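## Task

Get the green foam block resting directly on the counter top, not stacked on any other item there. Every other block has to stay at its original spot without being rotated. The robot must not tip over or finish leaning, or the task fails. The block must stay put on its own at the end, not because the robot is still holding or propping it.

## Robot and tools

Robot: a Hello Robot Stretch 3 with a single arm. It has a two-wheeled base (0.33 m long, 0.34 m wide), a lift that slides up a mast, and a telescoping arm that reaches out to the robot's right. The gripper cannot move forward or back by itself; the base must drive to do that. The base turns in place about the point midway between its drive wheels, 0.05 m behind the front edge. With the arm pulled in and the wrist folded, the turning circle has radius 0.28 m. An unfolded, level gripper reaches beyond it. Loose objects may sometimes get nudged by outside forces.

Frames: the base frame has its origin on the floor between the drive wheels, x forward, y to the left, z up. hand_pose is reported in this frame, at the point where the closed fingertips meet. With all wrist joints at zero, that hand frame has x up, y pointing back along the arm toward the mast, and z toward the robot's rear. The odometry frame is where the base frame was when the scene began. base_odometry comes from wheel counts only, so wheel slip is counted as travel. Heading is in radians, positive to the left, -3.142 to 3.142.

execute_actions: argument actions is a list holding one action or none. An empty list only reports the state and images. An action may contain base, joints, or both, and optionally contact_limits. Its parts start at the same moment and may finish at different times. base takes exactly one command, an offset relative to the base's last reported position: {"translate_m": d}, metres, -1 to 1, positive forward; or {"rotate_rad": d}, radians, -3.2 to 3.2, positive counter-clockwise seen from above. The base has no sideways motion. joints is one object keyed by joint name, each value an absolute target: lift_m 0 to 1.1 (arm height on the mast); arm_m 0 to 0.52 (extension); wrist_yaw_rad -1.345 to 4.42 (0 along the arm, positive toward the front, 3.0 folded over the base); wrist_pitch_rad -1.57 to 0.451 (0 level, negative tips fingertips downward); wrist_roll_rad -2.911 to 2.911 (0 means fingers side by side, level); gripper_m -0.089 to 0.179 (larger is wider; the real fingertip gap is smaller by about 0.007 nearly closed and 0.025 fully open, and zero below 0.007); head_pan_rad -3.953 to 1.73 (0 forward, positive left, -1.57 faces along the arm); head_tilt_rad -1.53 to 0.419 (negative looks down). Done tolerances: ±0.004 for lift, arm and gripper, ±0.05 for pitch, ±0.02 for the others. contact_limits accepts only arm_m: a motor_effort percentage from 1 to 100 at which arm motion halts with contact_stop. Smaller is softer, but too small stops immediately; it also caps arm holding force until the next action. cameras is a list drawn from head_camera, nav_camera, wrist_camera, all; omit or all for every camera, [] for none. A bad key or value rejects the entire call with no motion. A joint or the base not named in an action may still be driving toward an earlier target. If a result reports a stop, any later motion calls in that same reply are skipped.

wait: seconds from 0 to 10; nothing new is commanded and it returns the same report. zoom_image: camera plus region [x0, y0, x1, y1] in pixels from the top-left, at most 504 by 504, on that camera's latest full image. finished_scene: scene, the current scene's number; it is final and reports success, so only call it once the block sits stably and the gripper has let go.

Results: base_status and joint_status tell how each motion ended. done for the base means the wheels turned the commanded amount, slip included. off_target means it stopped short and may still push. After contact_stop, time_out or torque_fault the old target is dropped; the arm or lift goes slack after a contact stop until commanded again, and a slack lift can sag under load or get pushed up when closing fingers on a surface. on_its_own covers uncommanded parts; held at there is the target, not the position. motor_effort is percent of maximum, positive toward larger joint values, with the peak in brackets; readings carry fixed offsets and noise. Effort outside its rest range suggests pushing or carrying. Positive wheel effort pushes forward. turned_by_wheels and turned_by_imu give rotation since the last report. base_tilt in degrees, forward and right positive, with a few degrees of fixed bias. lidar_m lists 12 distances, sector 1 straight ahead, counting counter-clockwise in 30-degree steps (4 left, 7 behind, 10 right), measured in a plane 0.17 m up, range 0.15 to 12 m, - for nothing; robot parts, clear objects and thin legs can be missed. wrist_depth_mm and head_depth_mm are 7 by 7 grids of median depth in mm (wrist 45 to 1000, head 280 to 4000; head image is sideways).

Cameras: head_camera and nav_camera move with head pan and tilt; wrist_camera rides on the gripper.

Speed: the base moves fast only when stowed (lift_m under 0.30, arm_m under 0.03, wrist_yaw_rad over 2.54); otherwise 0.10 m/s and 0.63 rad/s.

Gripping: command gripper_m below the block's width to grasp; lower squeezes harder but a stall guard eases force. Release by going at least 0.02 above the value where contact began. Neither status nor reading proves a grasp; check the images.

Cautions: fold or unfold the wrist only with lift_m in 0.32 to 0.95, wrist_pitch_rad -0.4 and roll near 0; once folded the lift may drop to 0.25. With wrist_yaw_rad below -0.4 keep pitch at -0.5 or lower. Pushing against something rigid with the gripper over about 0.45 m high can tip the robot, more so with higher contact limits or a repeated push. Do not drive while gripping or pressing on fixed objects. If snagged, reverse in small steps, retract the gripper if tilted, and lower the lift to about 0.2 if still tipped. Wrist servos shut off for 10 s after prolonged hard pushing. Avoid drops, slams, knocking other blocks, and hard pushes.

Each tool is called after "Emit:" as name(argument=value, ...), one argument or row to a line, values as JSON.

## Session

Emit:
execute_actions(
  actions=[
    {"joints": {"head_tilt_rad": -0.5}},
  ],
)

Scene clock: 0.87 s.
base_odometry: x=+0.000 y=+0.000 heading=+0.000 (m, m, rad; odometry frame)
turned_by_wheels: +0.000 (rad since the last result)
turned_by_imu: +0.000 (rad since the last result)
base_tilt: forward=-1.2 right=-0.6 (deg)
lidar_m: 1.68 1.78 1.21 1.15 1.44 2.08 2.07 2.25 1.04 1.03 1.13 1.70
head_depth_mm: 1333 1451 1571 1734 1868 1540 1266 / 1360 1472 1611 1791 1909 1545 1268 / 1384 1508 1641 1820 1920 1549 1271 / 1406 1530 1678 1852 1979 1560 1272 / 1438 1571 1722 1905 2021 1572 1283 / 1460 1591 1753 1945 2053 1578 1287 / 1484 1616 1778 1984 2051 1594 1292
base_status: not commanded
joint_positions: lift_m=+0.439 arm_m=+0.002 wrist_yaw_rad=+3.063 wrist_pitch_rad=-0.419 wrist_roll_rad=+0.006 gripper_m=+0.037 head_pan_rad=+0.009 head_tilt_rad=-0.493
joint_status: all done
motor_effort: left_wheel=+0(0) right_wheel=+1(0) lift_m=+27(27) arm_m=+0(0) wrist_yaw_rad=+0(0) wrist_pitch_rad=+8(8) wrist_roll_rad=+0(0) gripper_m=+0(0) head_pan_rad=+0(0) head_tilt_rad=-5(44) (%)
hand_pose: x=-0.0035 y=+0.0764 z=+0.4512 quat_wxyz=(+0.175, +0.699, +0.119, +0.683) (m; base frame)
wrist_depth_mm: - - - - - - - / - - - - - - - / - - - - - - - / - - - - - - - / 955 909 894 908 966 869 886 / 742 740 756 729 - 743 722 / 651 637 - 622 623 615 622
pictures: head_camera (sideways: a quarter turn clockwise sets it upright), nav_camera (sideways: a quarter turn counterclockwise sets it upright), wrist_camera
Images, in order (width x height): head_camera 896x504, nav_camera 672x504, wrist_camera 644x364.

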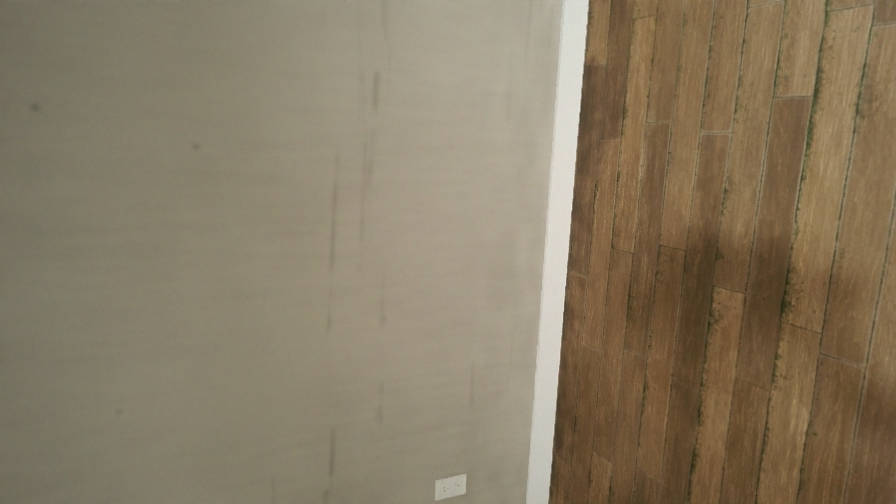

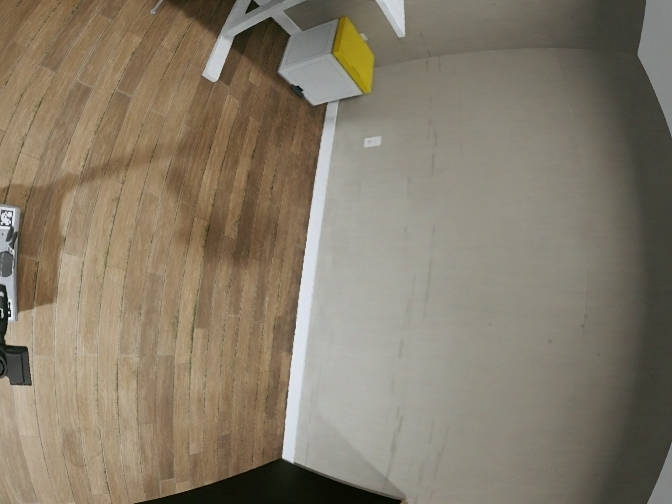

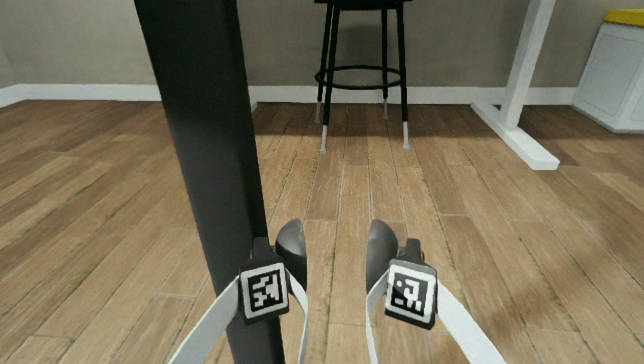

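Emit:
execute_actions(
  actions=[
    {"joints": {"head_pan_rad": -1.9, "head_tilt_rad": -0.4, "lift_m": 0.27}},
  ],
  cameras=["head_camera", "nav_camera"],
)

Scene clock: 7.23 s.
base_odometry: x=+0.000 y=+0.000 heading=+0.000 (m, m, rad; odometry frame)
turned_by_wheels: +0.000 (rad since the last result)
turned_by_imu: +0.002 (rad since the last result)
base_tilt: forward=-1.2 right=-0.5 (deg)
lidar_m: 1.68 1.78 1.21 1.15 1.43 2.08 2.07 2.26 1.04 1.03 1.12 1.70
head_depth_mm: 2638 2834 3073 3225 2207 1670 1338 / 2616 2800 3008 3132 2222 1683 1339 / 2565 2732 2946 3124 2231 1681 1353 / 2520 2693 2880 2776 1203 1320 1352 / 2490 2655 2743 1091 1144 1257 1326 / 2454 2602 2731 1067 1127 1231 1312 / 2420 2568 2671 1070 1101 1205 1299
base_status: not commanded
joint_positions: lift_m=+0.270 arm_m=+0.002 wrist_yaw_rad=+3.063 wrist_pitch_rad=-0.420 wrist_roll_rad=+0.006 gripper_m=+0.037 head_pan_rad=-1.893 head_tilt_rad=-0.409
joint_status: all done
motor_effort: left_wheel=+0(0) right_wheel=+0(0) lift_m=+23(26) arm_m=+0(0) wrist_yaw_rad=+1(0) wrist_pitch_rad=+8(8) wrist_roll_rad=+0(0) gripper_m=+0(0) head_pan_rad=-3(38) head_tilt_rad=+5(20) (%)
hand_pose: x=-0.0036 y=+0.0763 z=+0.2825 quat_wxyz=(+0.175, +0.699, +0.120, +0.683) (m; base frame)
wrist_depth_mm: - - - - - - - / - - - - - - - / - - - - - - - / 835 818 - 796 820 775 776 / 645 641 644 641 667 611 612 / 540 538 - 532 - 511 500 / 464 - - - 423 440 429
pictures: head_camera (sideways: a quarter turn clockwise sets it upright), nav_camera (sideways: a quarter turn counterclockwise sets it upright)
Images, in order (width x height): head_camera 896x504, nav_camera 672x504.

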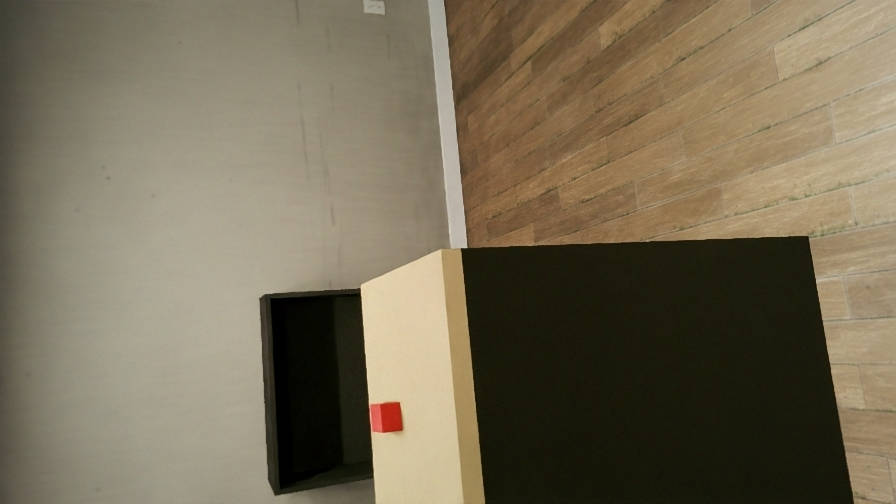

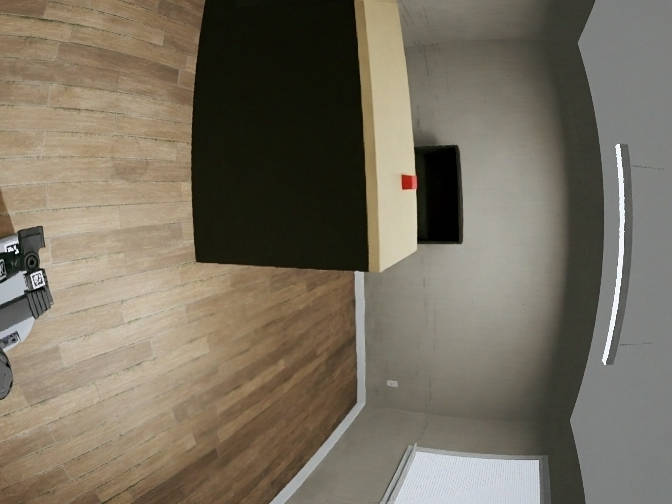

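Emit:
execute_actions(
  actions=[
    {"base": {"rotate_rad": 0.8}, "joints": {"head_pan_rad": -2.8, "head_tilt_rad": -0.6}},
  ],
  cameras=["nav_camera"],
)

Emit:
execute_actions(
  actions=[
    {"base": {"translate_m": -1.0}},
  ],
  cameras=["nav_camera"],
)

Emit:
execute_actions(
  actions=[
    {"base": {"rotate_rad": 0.45}},
  ],
  cameras=["nav_camera"],
)

Scene clock: 27.17 s.
base_odometry: x=+0.000 y=+0.000 heading=+0.800 (m, m, rad; odometry frame)
turned_by_wheels: +0.800 (rad since the last result)
turned_by_imu: +0.792 (rad since the last result)
base_tilt: forward=-1.2 right=-0.7 (deg)
lidar_m: 1.48 1.15 1.44 2.20 2.07 2.10 2.68 1.03 1.04 1.33 1.68 1.71
head_depth_mm: 2750 3081 3253 2325 1761 1417 1192 / 2675 3001 3167 2312 1773 1430 1200 / 2615 2900 3104 2338 1772 1431 1210 / 2529 2800 3055 2359 1788 1447 1207 / 2463 2698 2896 1193 1346 1450 1209 / 2432 2576 1079 1125 1281 1412 1217 / 2370 2514 1094 1089 1230 1383 1226
base_status: done
joint_positions: lift_m=+0.270 arm_m=+0.002 wrist_yaw_rad=+3.063 wrist_pitch_rad=-0.420 wrist_roll_rad=+0.006 gripper_m=+0.037 head_pan_rad=-2.793 head_tilt_rad=-0.593
joint_status: all done
motor_effort: left_wheel=-4(13) right_wheel=+2(6) lift_m=+23(22) arm_m=+0(0) wrist_yaw_rad=+0(1) wrist_pitch_rad=+8(8) wrist_roll_rad=+0(0) gripper_m=+0(0) head_pan_rad=-3(38) head_tilt_rad=-5(29) (%)
hand_pose: x=-0.0036 y=+0.0763 z=+0.2825 quat_wxyz=(+0.175, +0.699, +0.120, +0.683) (m; base frame)
wrist_depth_mm: - - - - - - - / - - - - - - - / - - - - - - - / 811 813 - 802 775 789 796 / 649 642 630 625 654 621 617 / 529 526 - 543 - 505 512 / 468 - - - 428 436 436
pictures: nav_camera (sideways: a quarter turn counterclockwise sets it upright)
Images, in order (width x height): nav_camera 672x504.

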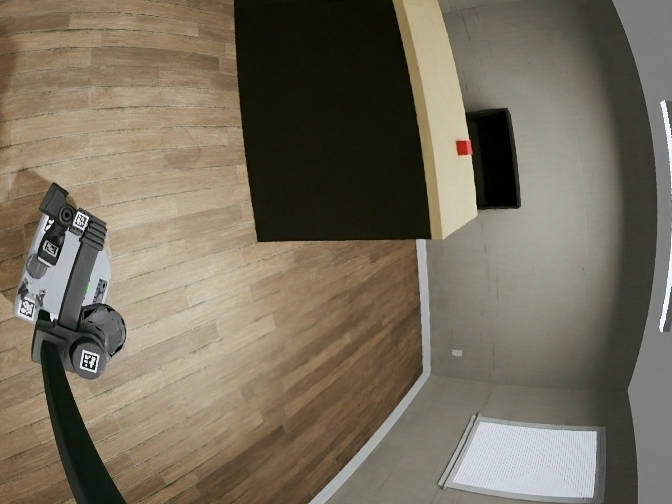

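Scene clock: 32.17 s.
base_odometry: x=-0.697 y=-0.717 heading=+0.800 (m, m, rad; odometry frame)
turned_by_wheels: +0.000 (rad since the last result)
turned_by_imu: -0.004 (rad since the last result)
base_tilt: forward=-1.2 right=-0.6 (deg)
lidar_m: 2.47 2.12 2.35 1.59 1.48 1.50 1.91 2.15 0.70 0.49 0.62 2.30
head_depth_mm: 2025 2212 2447 2313 1763 1425 1191 / 1969 2186 2422 2334 1775 1419 1195 / 1914 2108 2366 2347 1780 1434 1198 / 1849 2048 2269 2361 1791 1445 1206 / 1796 1988 2209 2339 1794 1447 1216 / 1763 1926 2122 2294 1808 1458 1220 / 1711 1873 2061 2213 1826 1462 1226
base_status: done
joint_positions: lift_m=+0.270 arm_m=+0.002 wrist_yaw_rad=+3.063 wrist_pitch_rad=-0.420 wrist_roll_rad=+0.006 gripper_m=+0.037 head_pan_rad=-2.793 head_tilt_rad=-0.593
joint_status: not commanded
motor_effort: left_wheel=-3(14) right_wheel=+2(3) lift_m=+23(23) arm_m=+0(0) wrist_yaw_rad=+0(1) wrist_pitch_rad=+8(8) wrist_roll_rad=+0(0) gripper_m=+0(0) head_pan_rad=-3(4) head_tilt_rad=-5(5) (%)
hand_pose: x=-0.0036 y=+0.0762 z=+0.2824 quat_wxyz=(+0.175, +0.699, +0.120, +0.683) (m; base frame)
wrist_depth_mm: - - - - - - - / - - - - - - - / - - - - - - - / 801 815 - 825 766 769 777 / 651 642 639 637 648 618 617 / 528 521 - 531 - 509 504 / 467 - - - 420 433 427
pictures: nav_camera (sideways: a quarter turn counterclockwise sets it upright)
Images, in order (width x height): nav_camera 672x504.

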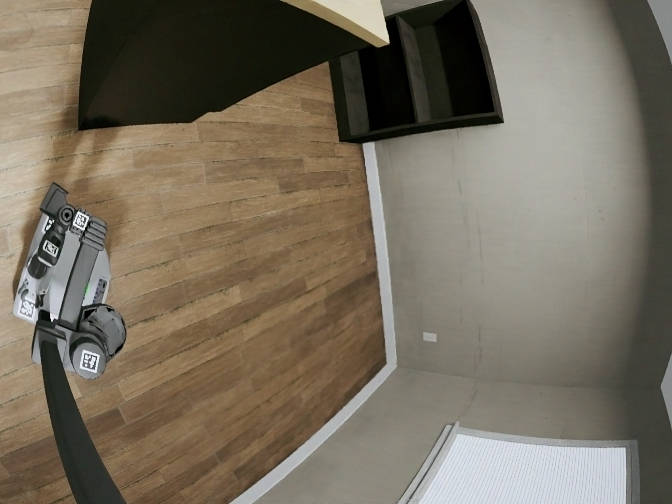

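Scene clock: 33.53 s.
base_odometry: x=-0.697 y=-0.717 heading=+1.250 (m, m, rad; odometry frame)
turned_by_wheels: +0.450 (rad since the last result)
turned_by_imu: +0.445 (rad since the last result)
base_tilt: forward=-1.2 right=-0.6 (deg)
lidar_m: 2.12 2.61 1.64 1.48 1.48 1.79 2.15 0.78 0.49 0.52 2.28 2.47
head_depth_mm: 1716 1892 2102 2240 1761 1415 1195 / 1745 1936 2140 2284 1772 1431 1195 / 1788 1959 2185 2338 1777 1433 1200 / 1816 1937 2142 2228 1786 1441 1210 / 1856 1996 2155 2265 1798 1449 1213 / 1885 2039 2208 2306 1138 1159 1161 / 1916 2024 2151 848 863 884 908
base_status: done
joint_positions: lift_m=+0.270 arm_m=+0.002 wrist_yaw_rad=+3.063 wrist_pitch_rad=-0.420 wrist_roll_rad=+0.006 gripper_m=+0.037 head_pan_rad=-2.793 head_tilt_rad=-0.593
joint_status: not commanded
motor_effort: left_wheel=-3(13) right_wheel=+1(6) lift_m=+23(22) arm_m=+0(0) wrist_yaw_rad=+1(1) wrist_pitch_rad=+8(8) wrist_roll_rad=+0(0) gripper_m=+0(0) head_pan_rad=-3(3) head_tilt_rad=-5(5) (%)
hand_pose: x=-0.0036 y=+0.0762 z=+0.2824 quat_wxyz=(+0.175, +0.699, +0.120, +0.683) (m; base frame)
wrist_depth_mm: - - - - - - - / - - - - - - - / - - - - - - - / 806 815 - 797 796 788 749 / 659 653 622 626 654 629 622 / 533 516 - 545 - 510 505 / 458 - - - 427 441 437
pictures: nav_camera (sideways: a quarter turn counterclockwise sets it upright)
Images, in order (width x height): nav_camera 672x504.

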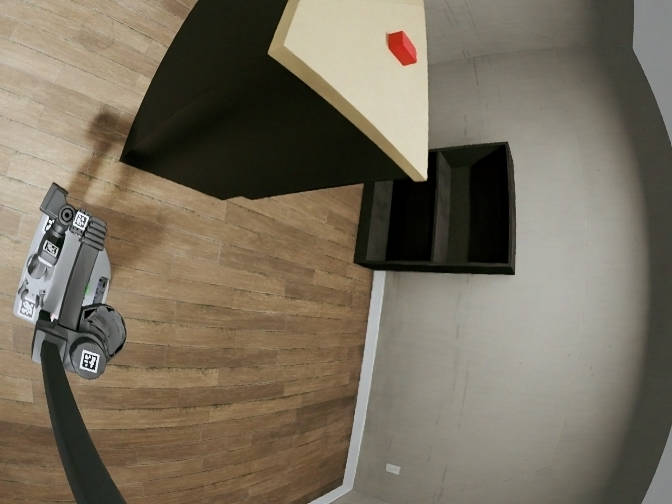

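Emit:
execute_actions(
  actions=[
    {"base": {"translate_m": -1.0}, "joints": {"head_pan_rad": -1.5, "head_tilt_rad": -0.6}},
  ],
  cameras=["head_camera", "nav_camera"],
)

Scene clock: 43.47 s.
base_odometry: x=-1.013 y=-1.666 heading=+1.250 (m, m, rad; odometry frame)
turned_by_wheels: +0.000 (rad since the last result)
turned_by_imu: -0.003 (rad since the last result)
base_tilt: forward=-1.2 right=-0.6 (deg)
lidar_m: 3.26 2.33 1.45 1.29 1.30 1.31 1.17 1.02 1.37 2.46 0.65 0.76
head_depth_mm: 2122 2304 2535 2321 1753 1419 1191 / 2093 2320 2585 2314 1770 1426 1199 / 2080 2291 2548 2353 1777 1435 1203 / 2051 2258 2509 2360 1791 1439 1215 / 2013 2235 2456 2273 1801 1451 1212 / 2006 2123 1286 1150 1018 958 1107 / 1976 2092 1088 727 756 883 1056
base_status: done
joint_positions: lift_m=+0.270 arm_m=+0.002 wrist_yaw_rad=+3.063 wrist_pitch_rad=-0.420 wrist_roll_rad=+0.006 gripper_m=+0.037 head_pan_rad=-1.507 head_tilt_rad=-0.593
joint_status: all done
motor_effort: left_wheel=-3(16) right_wheel=+1(5) lift_m=+23(23) arm_m=+0(0) wrist_yaw_rad=+0(1) wrist_pitch_rad=+8(8) wrist_roll_rad=+0(0) gripper_m=+0(0) head_pan_rad=+4(36) head_tilt_rad=-4(5) (%)
hand_pose: x=-0.0036 y=+0.0762 z=+0.2824 quat_wxyz=(+0.175, +0.699, +0.120, +0.683) (m; base frame)
wrist_depth_mm: - - - - - - - / - - - - - - - / - - - - - - - / 829 834 - 783 805 791 799 / 650 635 642 625 638 610 609 / 523 528 - 533 - 508 511 / 459 - - - 428 433 441
pictures: head_camera (sideways: a quarter turn clockwise sets it upright), nav_camera (sideways: a quarter turn counterclockwise sets it upright)
Images, in order (width x height): head_camera 896x504, nav_camera 672x504.

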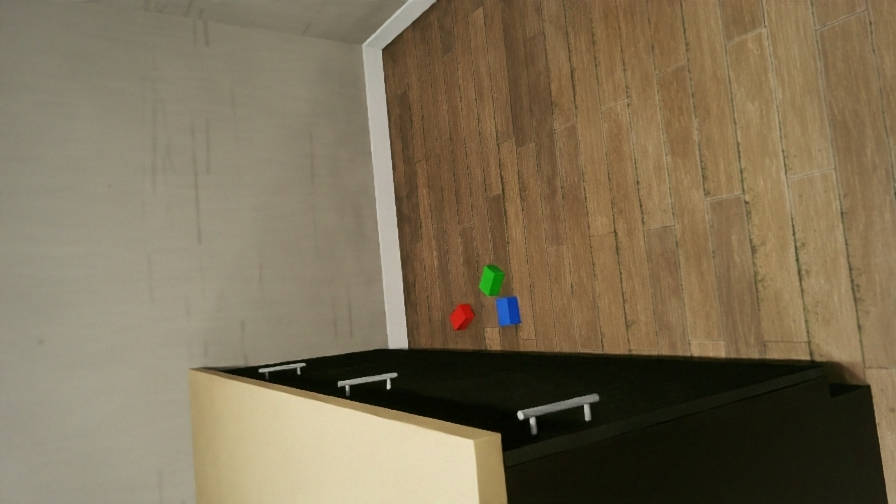

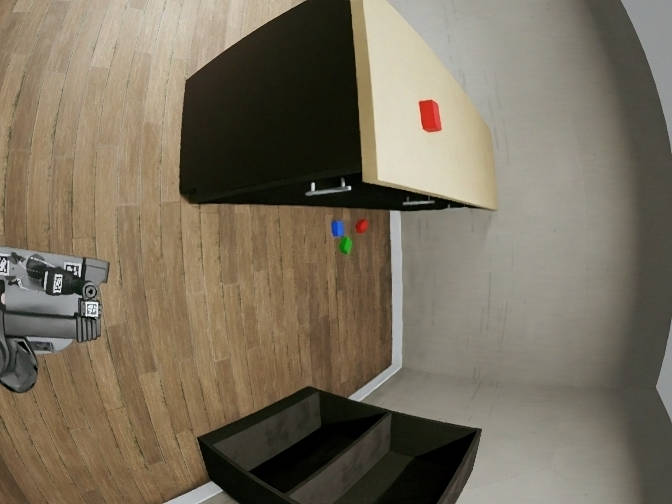

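Emit:
execute_actions(
  actions=[
    {"base": {"translate_m": -0.44}},
  ],
  cameras=[],
)

Emit:
execute_actions(
  actions=[
    {"base": {"rotate_rad": 1.78}, "joints": {"head_pan_rad": -2.9, "head_tilt_rad": -0.6}},
  ],
  cameras=["nav_camera"],
)

Emit:
execute_actions(
  actions=[
    {"base": {"translate_m": -1.0}, "joints": {"head_pan_rad": -2.75, "head_tilt_rad": -0.9}},
  ],
  cameras=["head_camera", "nav_camera"],
)

Scene clock: 69.93 s.
base_odometry: x=-1.152 y=-2.083 heading=+1.249 (m, m, rad; odometry frame)
turned_by_wheels: +0.000 (rad since the last result)
turned_by_imu: +0.000 (rad since the last result)
base_tilt: forward=-1.1 right=-0.5 (deg)
lidar_m: 3.53 2.18 1.36 1.21 1.21 0.83 0.74 0.75 0.76 1.48 1.09 0.94
head_depth_mm: 1518 1298 1458 1282 1517 1277 1171 / 1981 1928 1491 1664 1663 1392 1197 / 2144 2356 2622 2351 1779 1426 1200 / 2125 2332 2622 2372 1797 1441 1211 / 2088 2308 2582 2404 1811 1444 1216 / 2069 2297 2564 2394 1813 1450 1218 / 2058 2229 2372 2214 1835 1470 1220
base_status: done
joint_positions: lift_m=+0.270 arm_m=+0.002 wrist_yaw_rad=+3.063 wrist_pitch_rad=-0.420 wrist_roll_rad=+0.006 gripper_m=+0.037 head_pan_rad=-1.507 head_tilt_rad=-0.593
joint_status: not commanded
motor_effort: left_wheel=-2(13) right_wheel=+2(6) lift_m=+23(23) arm_m=+0(0) wrist_yaw_rad=+1(1) wrist_pitch_rad=+8(8) wrist_roll_rad=+0(0) gripper_m=+0(0) head_pan_rad=+4(3) head_tilt_rad=-5(5) (%)
hand_pose: x=-0.0036 y=+0.0762 z=+0.2824 quat_wxyz=(+0.175, +0.699, +0.120, +0.683) (m; base frame)
wrist_depth_mm: - - - - - - - / - - - - - - - / - - - - - - - / 820 840 - 797 795 780 786 / 649 627 627 647 642 614 625 / 532 535 - 533 - 510 500 / 466 - - - 427 437 432
pictures: none
No camera images: the call's "cameras" was empty. Leave "cameras" out to get every camera's image.

Scene clock: 72.30 s.
base_odometry: x=-1.152 y=-2.084 heading=+3.029 (m, m, rad; odometry frame)
turned_by_wheels: +1.780 (rad since the last result)
turned_by_imu: +1.759 (rad since the last result)
base_tilt: forward=-1.2 right=-0.6 (deg)
lidar_m: 1.21 1.05 0.77 0.74 0.77 0.76 2.36 0.93 1.01 3.68 1.71 1.25
head_depth_mm: 2032 2235 2453 2288 1753 1419 1194 / 2063 2279 2527 2338 1764 1427 1195 / 2135 2355 2619 2354 1788 1434 1207 / 2175 2324 2285 2258 1791 1451 1206 / 2246 2065 1603 1691 1748 1446 1214 / 2311 2114 1254 1286 1359 1409 1216 / 2367 2558 1092 1031 1133 1347 1222
base_status: done
joint_positions: lift_m=+0.270 arm_m=+0.002 wrist_yaw_rad=+3.063 wrist_pitch_rad=-0.420 wrist_roll_rad=+0.006 gripper_m=+0.037 head_pan_rad=-2.893 head_tilt_rad=-0.593
joint_status: all done
motor_effort: left_wheel=-3(12) right_wheel=+2(7) lift_m=+23(22) arm_m=+0(0) wrist_yaw_rad=+0(1) wrist_pitch_rad=+8(8) wrist_roll_rad=+0(0) gripper_m=+0(0) head_pan_rad=-3(38) head_tilt_rad=-5(5) (%)
hand_pose: x=-0.0036 y=+0.0762 z=+0.2824 quat_wxyz=(+0.175, +0.699, +0.120, +0.683) (m; base frame)
wrist_depth_mm: 687 701 726 747 730 751 742 / 741 761 775 778 810 824 808 / 787 828 833 851 844 873 883 / 750 804 - 803 771 785 774 / 648 646 639 630 646 605 607 / 535 529 - 533 - 517 504 / 462 - - - 431 432 436
pictures: nav_camera (sideways: a quarter turn counterclockwise sets it upright)
Images, in order (width x height): nav_camera 672x504.

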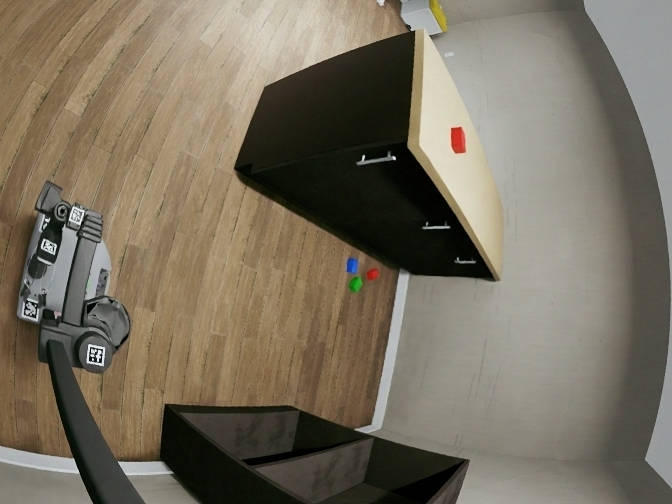

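Scene clock: 77.30 s.
base_odometry: x=-0.158 y=-2.196 heading=+3.029 (m, m, rad; odometry frame)
turned_by_wheels: +0.000 (rad since the last result)
turned_by_imu: -0.004 (rad since the last result)
base_tilt: forward=-1.1 right=-0.5 (deg)
lidar_m: 2.21 1.06 0.55 0.70 0.61 1.05 1.55 0.87 0.63 0.61 0.63 2.30
head_depth_mm: 1294 1479 1730 1632 1397 1215 1111 / 1344 1542 1824 1645 1401 1222 - / 1407 1623 1861 1649 1408 1226 - / 1364 1576 1865 1650 1416 1231 - / 1150 1224 1367 1600 1424 1235 1130 / 1067 999 1099 1221 1381 1249 1099 / 1083 849 916 994 1095 1226 1110
base_status: done
joint_positions: lift_m=+0.270 arm_m=+0.002 wrist_yaw_rad=+3.063 wrist_pitch_rad=-0.420 wrist_roll_rad=+0.006 gripper_m=+0.037 head_pan_rad=-2.757 head_tilt_rad=-0.889
joint_status: all done
motor_effort: left_wheel=-2(14) right_wheel=+2(5) lift_m=+23(23) arm_m=-1(1) wrist_yaw_rad=+0(0) wrist_pitch_rad=+8(8) wrist_roll_rad=+0(0) gripper_m=+0(0) head_pan_rad=+3(17) head_tilt_rad=-8(37) (%)
hand_pose: x=-0.0036 y=+0.0762 z=+0.2824 quat_wxyz=(+0.175, +0.699, +0.120, +0.683) (m; base frame)
wrist_depth_mm: 522 667 672 683 683 602 743 / 534 706 737 743 780 610 817 / 591 727 766 773 792 619 875 / 796 604 - 604 585 606 771 / 650 611 623 599 617 609 623 / 527 525 - 535 - 516 506 / 470 - - - 424 435 445
pictures: head_camera (sideways: a quarter turn clockwise sets it upright), nav_camera (sideways: a quarter turn counterclockwise sets it upright)
Images, in order (width x height): head_camera 896x504, nav_camera 672x504.

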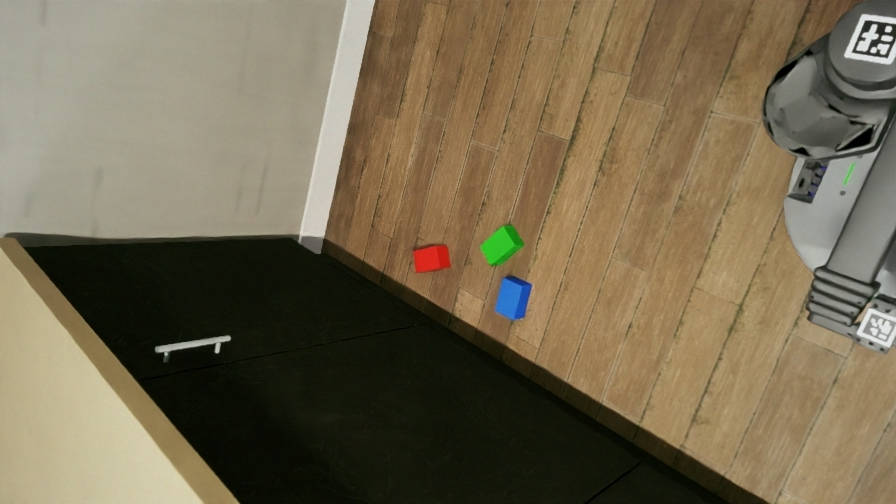

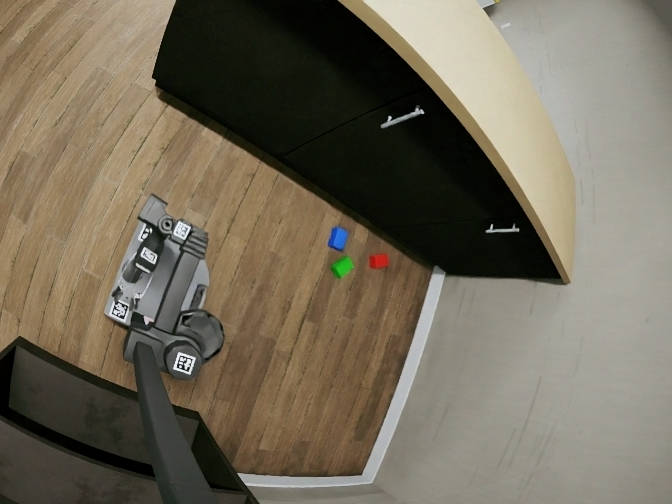

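Emit:
execute_actions(
  actions=[
    {"base": {"translate_m": -0.82}, "joints": {"head_pan_rad": -1.6, "head_tilt_rad": -1.2}},
  ],
  cameras=["head_camera"],
)

Emit:
execute_actions(
  actions=[
    {"joints": {"lift_m": 0.4, "wrist_pitch_rad": -0.4}},
  ],
  cameras=[],
)

Emit:
execute_actions(
  actions=[
    {"joints": {"wrist_yaw_rad": 0.0, "arm_m": 0.08, "gripper_m": 0.16}},
  ],
  cameras=[],
)

Emit:
execute_actions(
  actions=[
    {"joints": {"wrist_pitch_rad": -1.3, "arm_m": 0.17, "lift_m": 0.36}},
  ],
  cameras=["head_camera", "wrist_camera"],
)

Scene clock: 94.67 s.
base_odometry: x=+0.657 y=-2.288 heading=+3.029 (m, m, rad; odometry frame)
turned_by_wheels: +0.000 (rad since the last result)
turned_by_imu: -0.002 (rad since the last result)
base_tilt: forward=-1.2 right=-0.6 (deg)
lidar_m: 2.94 1.00 0.59 0.74 0.77 0.76 0.73 0.76 0.64 0.61 0.63 0.86
head_depth_mm: 612 766 1020 1350 1240 1159 - / 608 759 1007 1335 1256 - - / 581 750 994 1347 1271 - - / 578 745 984 1353 1264 1169 1073 / 573 740 974 1365 1268 1166 1091 / 576 734 965 1360 1276 1180 1094 / 580 727 952 1362 1277 1179 1097
base_status: done
joint_positions: lift_m=+0.270 arm_m=+0.002 wrist_yaw_rad=+3.063 wrist_pitch_rad=-0.420 wrist_roll_rad=+0.006 gripper_m=+0.037 head_pan_rad=-1.606 head_tilt_rad=-1.185
joint_status: all done
motor_effort: left_wheel=-2(14) right_wheel=+1(5) lift_m=+24(23) arm_m=-1(0) wrist_yaw_rad=+1(1) wrist_pitch_rad=+8(8) wrist_roll_rad=+0(0) gripper_m=+0(0) head_pan_rad=+3(38) head_tilt_rad=-10(40) (%)
hand_pose: x=-0.0036 y=+0.0762 z=+0.2824 quat_wxyz=(+0.175, +0.699, +0.120, +0.683) (m; base frame)
wrist_depth_mm: 692 717 710 756 731 662 530 / 765 753 756 771 793 683 769 / 818 841 845 850 871 682 764 / 805 807 - 797 814 679 608 / 635 638 642 631 646 615 618 / 532 527 - 545 - 512 499 / 460 - - - 425 440 438
pictures: head_camera (sideways: a quarter turn clockwise sets it upright)
Images, in order (width x height): head_camera 896x504.

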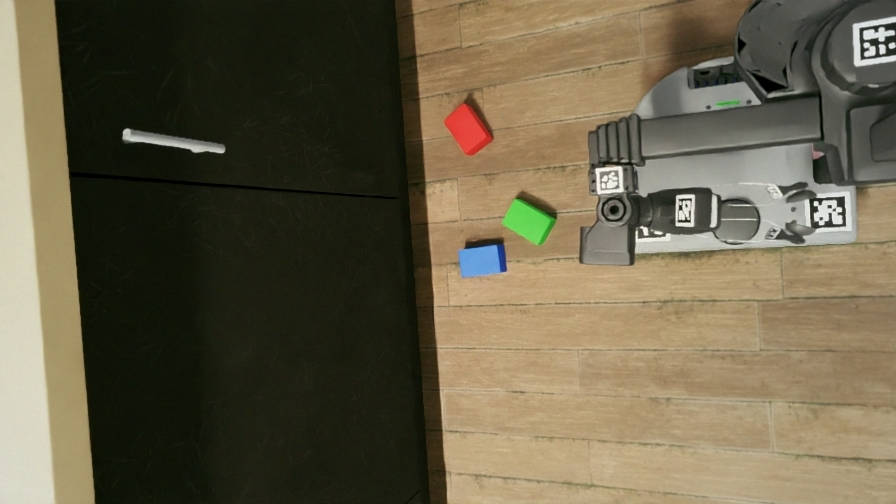

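Scene clock: 96.67 s.
base_odometry: x=+0.657 y=-2.288 heading=+3.029 (m, m, rad; odometry frame)
turned_by_wheels: +0.000 (rad since the last result)
turned_by_imu: +0.001 (rad since the last result)
base_tilt: forward=-1.1 right=-0.6 (deg)
lidar_m: 2.94 1.00 0.59 0.74 0.76 0.76 0.73 0.75 0.64 0.61 0.63 0.86
head_depth_mm: 612 765 1018 1354 1238 1165 - / 609 759 1006 1343 1266 - - / 582 751 997 1349 1281 - - / 577 744 985 1347 1271 1167 1072 / 574 740 973 1361 1268 1170 1090 / 576 733 963 1357 1275 1183 1095 / 580 728 954 1364 1281 1183 1097
base_status: not commanded
joint_positions: lift_m=+0.400 arm_m=+0.002 wrist_yaw_rad=+3.063 wrist_pitch_rad=-0.420 wrist_roll_rad=+0.006 gripper_m=+0.037 head_pan_rad=-1.606 head_tilt_rad=-1.185
joint_status: all done
motor_effort: left_wheel=-2(2) right_wheel=+1(1) lift_m=+32(32) arm_m=-1(0) wrist_yaw_rad=+1(0) wrist_pitch_rad=+10(10) wrist_roll_rad=+0(0) gripper_m=+0(0) head_pan_rad=+3(3) head_tilt_rad=-10(10) (%)
hand_pose: x=-0.0036 y=+0.0762 z=+0.4120 quat_wxyz=(+0.175, +0.699, +0.120, +0.683) (m; base frame)
wrist_depth_mm: 705 704 733 735 756 657 527 / 764 759 766 795 794 680 775 / 789 840 862 850 879 694 830 / 872 909 - 887 960 742 820 / 820 846 831 861 866 698 678 / 705 720 704 687 - 682 696 / 608 604 - 584 576 575 579
pictures: none
No camera images: the call's "cameras" was empty. Leave "cameras" out to get every camera's image.

Scene clock: 99.20 s.
base_odometry: x=+0.657 y=-2.288 heading=+3.029 (m, m, rad; odometry frame)
turned_by_wheels: +0.000 (rad since the last result)
turned_by_imu: +0.001 (rad since the last result)
base_tilt: forward=-1.2 right=-0.4 (deg)
lidar_m: 2.94 1.00 0.59 0.74 0.77 0.76 0.73 0.76 0.64 0.61 0.64 0.87
head_depth_mm: 612 765 1019 1354 1237 1160 - / 608 757 1009 1335 1260 - - / 581 749 997 1348 1234 - - / 578 745 988 1363 1256 1167 1077 / 574 739 971 1361 1269 1168 1090 / 575 735 962 1356 1276 1174 1092 / 581 728 954 1362 1282 1177 1099
base_status: not commanded
joint_positions: lift_m=+0.400 arm_m=+0.080 wrist_yaw_rad=+0.002 wrist_pitch_rad=-0.420 wrist_roll_rad=+0.006 gripper_m=+0.160 head_pan_rad=-1.606 head_tilt_rad=-1.185
joint_status: all done
motor_effort: left_wheel=-2(2) right_wheel=+1(2) lift_m=+32(32) arm_m=+2(1) wrist_yaw_rad=-1(3) wrist_pitch_rad=+10(10) wrist_roll_rad=+0(0) gripper_m=+0(92) head_pan_rad=+3(3) head_tilt_rad=-11(10) (%)
hand_pose: x=-0.0211 y=-0.4488 z=+0.4120 quat_wxyz=(+0.690, +0.148, -0.693, -0.148) (m; base frame)
wrist_depth_mm: 271 268 266 264 264 262 260 / 291 289 290 284 283 281 278 / 315 314 313 311 311 307 302 / 346 350 344 342 336 338 335 / 382 381 381 371 368 365 366 / 441 - 429 424 413 415 410 / 589 574 562 566 556 545 548
pictures: none
No camera images: the call's "cameras" was empty. Leave "cameras" out to get every camera's image.

Scene clock: 101.10 s.
base_odometry: x=+0.657 y=-2.288 heading=+3.029 (m, m, rad; odometry frame)
turned_by_wheels: +0.000 (rad since the last result)
turned_by_imu: +0.001 (rad since the last result)
base_tilt: forward=-1.2 right=-0.5 (deg)
lidar_m: 2.94 1.00 0.59 0.74 0.77 0.76 0.73 0.76 0.63 0.61 0.63 0.87
head_depth_mm: 614 766 1022 1350 1242 1161 - / 609 758 1007 1340 1250 - - / 583 751 996 1384 1254 - - / 579 744 987 1371 1258 1166 1076 / 574 739 972 1369 1265 1174 1089 / 575 732 960 1360 1279 1179 1093 / 580 729 955 1359 1281 1181 1100
base_status: not commanded
joint_positions: lift_m=+0.360 arm_m=+0.170 wrist_yaw_rad=+0.001 wrist_pitch_rad=-1.299 wrist_roll_rad=+0.006 gripper_m=+0.160 head_pan_rad=-1.606 head_tilt_rad=-1.185
joint_status: all done
motor_effort: left_wheel=-3(2) right_wheel=+1(1) lift_m=+23(28) arm_m=+2(3) wrist_yaw_rad=+1(1) wrist_pitch_rad=+0(11) wrist_roll_rad=+0(0) gripper_m=+0(0) head_pan_rad=+3(3) head_tilt_rad=-10(10) (%)
hand_pose: x=-0.0216 y=-0.3601 z=+0.2456 quat_wxyz=(+0.562, +0.427, -0.564, -0.429) (m; base frame)
wrist_depth_mm: 474 474 462 460 449 448 443 / 460 460 457 446 439 443 440 / 454 447 438 433 434 387 426 / 440 434 427 424 422 416 413 / 430 421 420 366 412 415 402 / 424 - 410 408 404 405 394 / 412 401 402 392 392 394 379
pictures: head_camera (sideways: a quarter turn clockwise sets it upright), wrist_camera
Images, in order (width x height): head_camera 896x504, wrist_camera 644x364.

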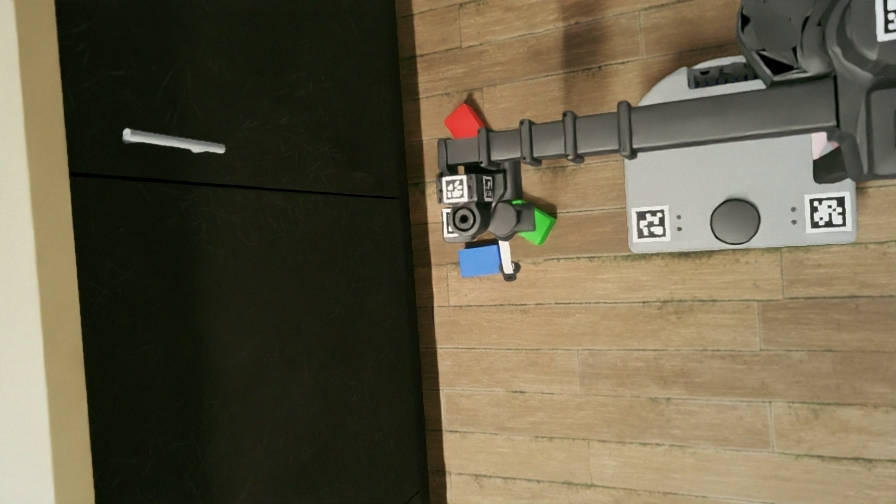

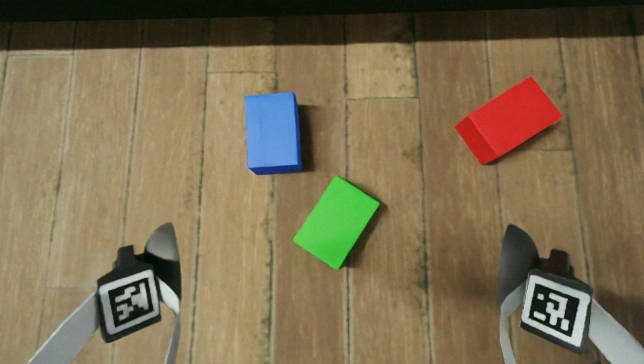

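Emit:
execute_actions(
  actions=[
    {"base": {"translate_m": -0.035}, "joints": {"arm_m": 0.208, "lift_m": 0.22, "wrist_yaw_rad": 0.98}},
  ],
  cameras=["head_camera", "wrist_camera"],
)

Scene clock: 120.83 s.
base_odometry: x=+0.692 y=-2.292 heading=+3.029 (m, m, rad; odometry frame)
turned_by_wheels: +0.000 (rad since the last result)
turned_by_imu: +0.001 (rad since the last result)
base_tilt: forward=-1.1 right=-0.5 (deg)
lidar_m: 2.94 1.00 0.61 0.74 0.77 0.73 0.70 0.72 0.64 0.61 0.63 0.87
head_depth_mm: 613 765 1016 1351 1246 1160 - / 608 758 1003 1341 1255 - - / 581 752 996 1366 1250 - - / 577 746 986 1373 1255 1168 1074 / 575 740 973 1363 1267 1173 1086 / 575 733 963 1353 1279 1177 1089 / 580 728 954 1368 1286 1181 1095
base_status: done
joint_positions: lift_m=+0.220 arm_m=+0.208 wrist_yaw_rad=+0.978 wrist_pitch_rad=-1.301 wrist_roll_rad=+0.006 gripper_m=+0.160 head_pan_rad=-1.606 head_tilt_rad=-1.185
joint_status: all done
motor_effort: left_wheel=-2(9) right_wheel=+1(3) lift_m=+22(22) arm_m=+2(2) wrist_yaw_rad=+2(3) wrist_pitch_rad=+1(1) wrist_roll_rad=+0(0) gripper_m=+0(0) head_pan_rad=+3(2) head_tilt_rad=-11(10) (%)
hand_pose: x=+0.0159 y=-0.3781 z=+0.1056 quat_wxyz=(+0.697, +0.642, -0.297, -0.116) (m; base frame)
wrist_depth_mm: 309 307 307 299 299 291 286 / 305 304 297 296 243 287 285 / 298 293 290 289 248 285 279 / 291 288 283 279 278 275 273 / 282 282 278 229 229 271 269 / 274 - 271 224 261 263 261 / 272 267 263 262 259 254 252
pictures: head_camera (sideways: a quarter turn clockwise sets it upright), wrist_camera
Images, in order (width x height): head_camera 896x504, wrist_camera 644x364.

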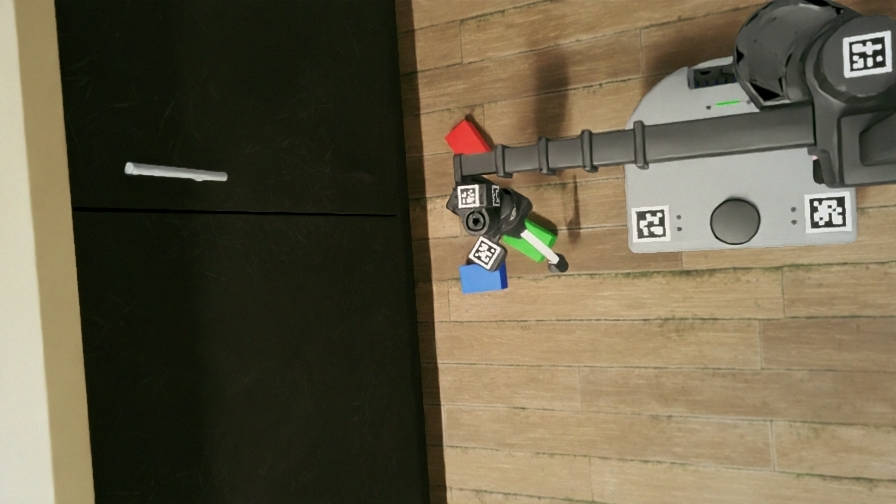

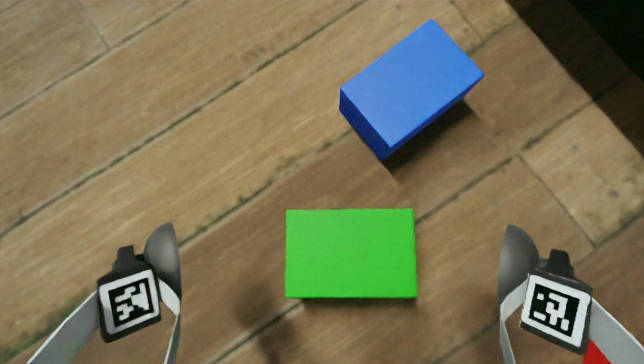

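Emit:
execute_actions(
  actions=[
    {"base": {"translate_m": -0.009}, "joints": {"lift_m": 0.127}},
  ],
  cameras=["wrist_camera"],
)

Scene clock: 128.87 s.
base_odometry: x=+0.701 y=-2.293 heading=+3.029 (m, m, rad; odometry frame)
turned_by_wheels: +0.000 (rad since the last result)
turned_by_imu: +0.001 (rad since the last result)
base_tilt: forward=-1.2 right=-0.6 (deg)
lidar_m: 2.94 0.63 0.62 0.74 0.77 0.71 0.69 0.71 0.64 0.61 0.64 0.87
head_depth_mm: 614 766 1019 1348 1240 1159 1060 / 608 759 1007 1347 1253 - - / 583 751 997 1367 1257 - - / 578 745 984 1357 1245 1168 1077 / 574 739 975 1363 1271 1168 1093 / 575 734 965 1355 1270 1177 1092 / 580 728 953 1361 1282 1183 1099
base_status: done
joint_positions: lift_m=+0.127 arm_m=+0.208 wrist_yaw_rad=+0.978 wrist_pitch_rad=-1.301 wrist_roll_rad=+0.006 gripper_m=+0.160 head_pan_rad=-1.606 head_tilt_rad=-1.185
joint_status: all done
motor_effort: left_wheel=-2(10) right_wheel=+1(1) lift_m=+23(23) arm_m=+2(2) wrist_yaw_rad=+3(2) wrist_pitch_rad=+1(1) wrist_roll_rad=+0(0) gripper_m=+0(1) head_pan_rad=+3(2) head_tilt_rad=-10(10) (%)
hand_pose: x=+0.0159 y=-0.3781 z=+0.0125 quat_wxyz=(+0.697, +0.642, -0.297, -0.116) (m; base frame)
wrist_depth_mm: 206 203 201 198 149 185 192 / 201 199 198 196 166 192 187 / 195 194 193 190 189 187 184 / 190 190 187 139 138 183 180 / 188 185 183 136 134 178 176 / 183 - 178 132 132 174 171 / 179 176 173 172 170 169 168
pictures: wrist_camera
Images, in order (width x height): wrist_camera 644x364.

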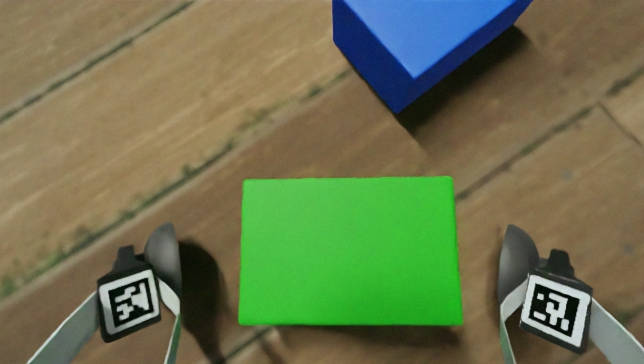

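Emit:
execute_actions(
  actions=[
    {"joints": {"gripper_m": 0.045}},
  ],
  cameras=["wrist_camera"],
)

Emit:
execute_actions(
  actions=[
    {"joints": {"lift_m": 0.25}},
  ],
  cameras=["wrist_camera"],
)

Emit:
execute_actions(
  actions=[
    {"joints": {"lift_m": 1.095, "wrist_yaw_rad": 0.0, "head_pan_rad": -1.4, "head_tilt_rad": -0.6}},
  ],
)

Scene clock: 138.27 s.
base_odometry: x=+0.701 y=-2.293 heading=+3.029 (m, m, rad; odometry frame)
turned_by_wheels: +0.000 (rad since the last result)
turned_by_imu: +0.001 (rad since the last result)
base_tilt: forward=-1.2 right=-0.7 (deg)
lidar_m: 2.95 0.63 0.62 0.74 0.77 0.71 0.69 0.71 0.64 0.61 0.63 0.86
head_depth_mm: 615 767 1024 1353 1244 1160 1058 / 610 759 1008 1340 1253 - - / 583 751 992 1368 1254 - - / 579 746 985 1362 1249 1165 1074 / 574 740 977 1360 1271 1173 1095 / 575 733 964 1356 1277 1173 1096 / 581 729 953 1366 1278 1182 1098
base_status: not commanded
joint_positions: lift_m=+0.128 arm_m=+0.208 wrist_yaw_rad=+0.979 wrist_pitch_rad=-1.301 wrist_roll_rad=+0.006 gripper_m=+0.046 head_pan_rad=-1.606 head_tilt_rad=-1.185
joint_status: all done
motor_effort: left_wheel=-5(5) right_wheel=+6(7) lift_m=+8(22) arm_m=+2(2) wrist_yaw_rad=+2(2) wrist_pitch_rad=+1(1) wrist_roll_rad=+0(0) gripper_m=-24(100) head_pan_rad=+3(3) head_tilt_rad=-10(10) (%)
hand_pose: x=+0.0159 y=-0.3780 z=+0.0133 quat_wxyz=(+0.697, +0.642, -0.297, -0.116) (m; base frame)
wrist_depth_mm: 210 207 206 202 152 182 197 / 205 204 201 198 164 193 191 / 198 198 195 193 191 189 187 / 193 193 190 142 141 185 182 / 189 187 140 138 138 179 177 / 184 183 136 136 135 176 174 / 179 178 176 175 172 171 169
pictures: wrist_camera
Images, in order (width x height): wrist_camera 644x364.

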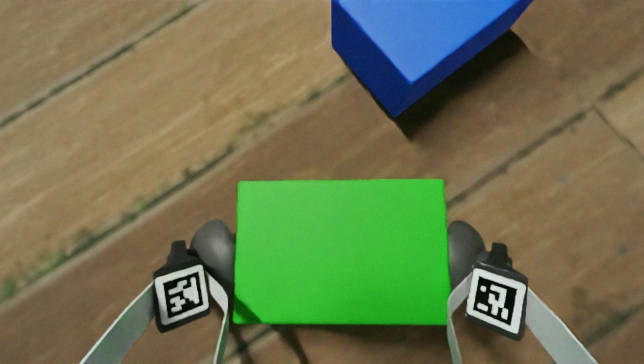

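Scene clock: 140.23 s.
base_odometry: x=+0.701 y=-2.293 heading=+3.029 (m, m, rad; odometry frame)
turned_by_wheels: +0.000 (rad since the last result)
turned_by_imu: +0.001 (rad since the last result)
base_tilt: forward=-1.1 right=-0.5 (deg)
lidar_m: 2.94 0.63 0.62 0.74 0.77 0.71 0.69 0.71 0.64 0.33 0.64 0.87
head_depth_mm: 613 764 1016 1349 1244 1160 - / 608 759 1006 1336 1242 - - / 582 750 998 1384 1258 - - / 578 746 984 1372 1253 1161 1074 / 574 740 976 1367 1265 1174 1090 / 574 733 965 1354 1273 1178 1093 / 580 727 952 1364 1281 1181 1101
base_status: not commanded
joint_positions: lift_m=+0.250 arm_m=+0.208 wrist_yaw_rad=+0.979 wrist_pitch_rad=-1.301 wrist_roll_rad=+0.006 gripper_m=+0.046 head_pan_rad=-1.606 head_tilt_rad=-1.185
joint_status: all done
motor_effort: left_wheel=-2(5) right_wheel=+1(7) lift_m=+32(34) arm_m=+2(2) wrist_yaw_rad=+2(2) wrist_pitch_rad=+1(3) wrist_roll_rad=+0(0) gripper_m=-19(24) head_pan_rad=+3(3) head_tilt_rad=-9(10) (%)
hand_pose: x=+0.0159 y=-0.3780 z=+0.1351 quat_wxyz=(+0.697, +0.642, -0.297, -0.116) (m; base frame)
wrist_depth_mm: 345 346 335 335 333 324 287 / 333 331 330 329 275 319 313 / 330 327 322 318 315 313 307 / 323 318 317 136 135 303 303 / 314 316 135 133 132 297 292 / 306 305 131 131 130 290 289 / 298 297 294 287 286 280 249
pictures: wrist_camera
Images, in order (width x height): wrist_camera 644x364.

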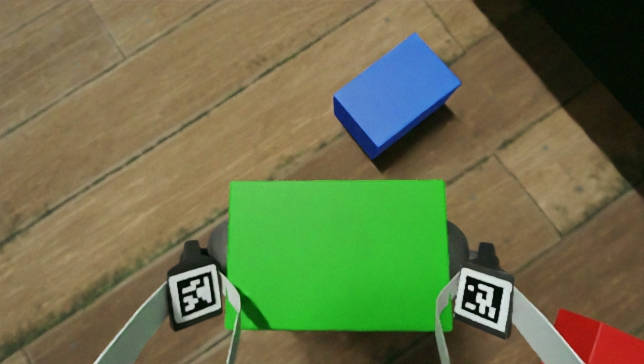

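Scene clock: 148.73 s.
base_odometry: x=+0.701 y=-2.293 heading=+3.029 (m, m, rad; odometry frame)
turned_by_wheels: +0.000 (rad since the last result)
turned_by_imu: +0.002 (rad since the last result)
base_tilt: forward=-1.2 right=-0.5 (deg)
lidar_m: 2.94 0.63 0.62 0.74 0.77 0.71 0.69 0.71 0.64 0.61 0.63 0.87
head_depth_mm: - - - 648 758 876 1108 / 3276 3572 - 453 747 902 1114 / 3287 3698 997 689 794 931 1144 / 3353 3723 1015 725 808 960 1170 / 3396 3703 1028 741 830 993 1174 / 3510 3827 1039 762 854 1027 1210 / 3547 - 1051 781 878 1066 1219
base_status: not commanded
joint_positions: lift_m=+1.095 arm_m=+0.208 wrist_yaw_rad=+0.002 wrist_pitch_rad=-1.301 wrist_roll_rad=+0.006 gripper_m=+0.046 head_pan_rad=-1.407 head_tilt_rad=-0.606
joint_status: all done
motor_effort: left_wheel=-2(2) right_wheel=+1(2) lift_m=+32(32) arm_m=+2(2) wrist_yaw_rad=-2(1) wrist_pitch_rad=+1(1) wrist_roll_rad=+0(0) gripper_m=-19(19) head_pan_rad=+3(19) head_tilt_rad=+4(46) (%)
hand_pose: x=-0.0216 y=-0.3976 z=+0.9801 quat_wxyz=(+0.561, +0.428, -0.564, -0.429) (m; base frame)
wrist_depth_mm: 293 298 293 296 298 296 336 / 446 443 441 442 449 441 450 / 668 674 660 681 678 674 689 / - - - 136 136 - 872 / - - 134 133 132 - 855 / - - 131 131 129 - 871 / - - - 129 129 - 863
pictures: head_camera (sideways: a quarter turn clockwise sets it upright), nav_camera (sideways: a quarter turn counterclockwise sets it upright), wrist_camera
Images, in order (width x height): head_camera 896x504, nav_camera 672x504, wrist_camera 644x364.

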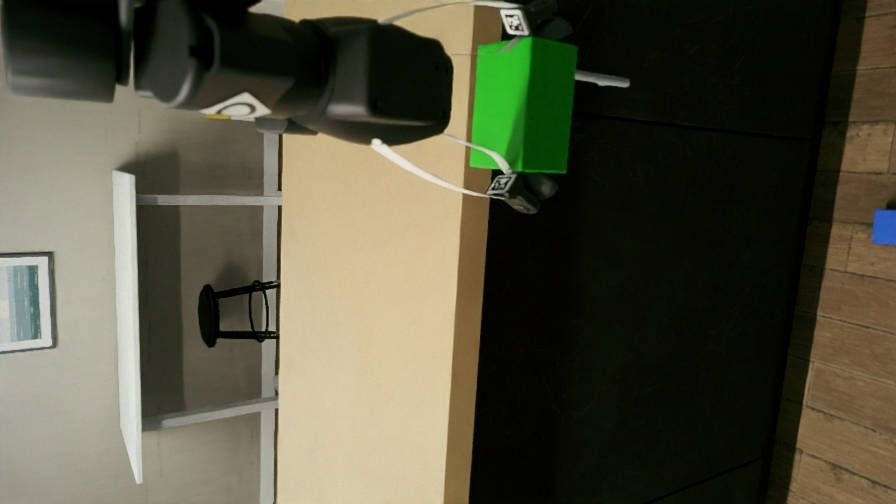

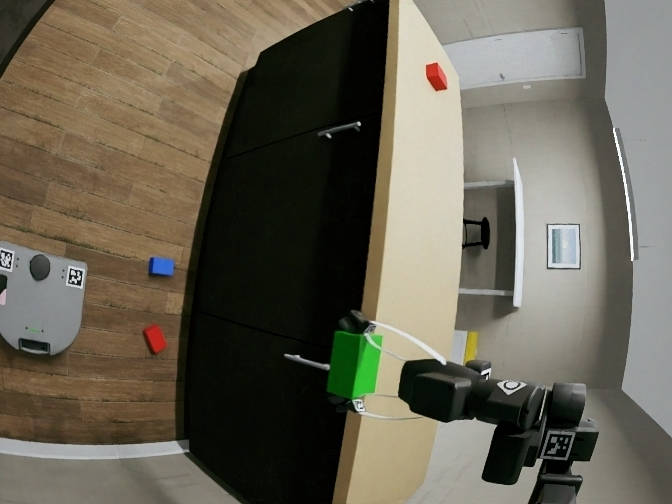

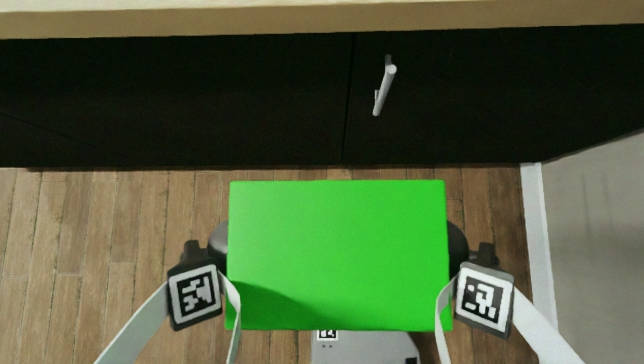

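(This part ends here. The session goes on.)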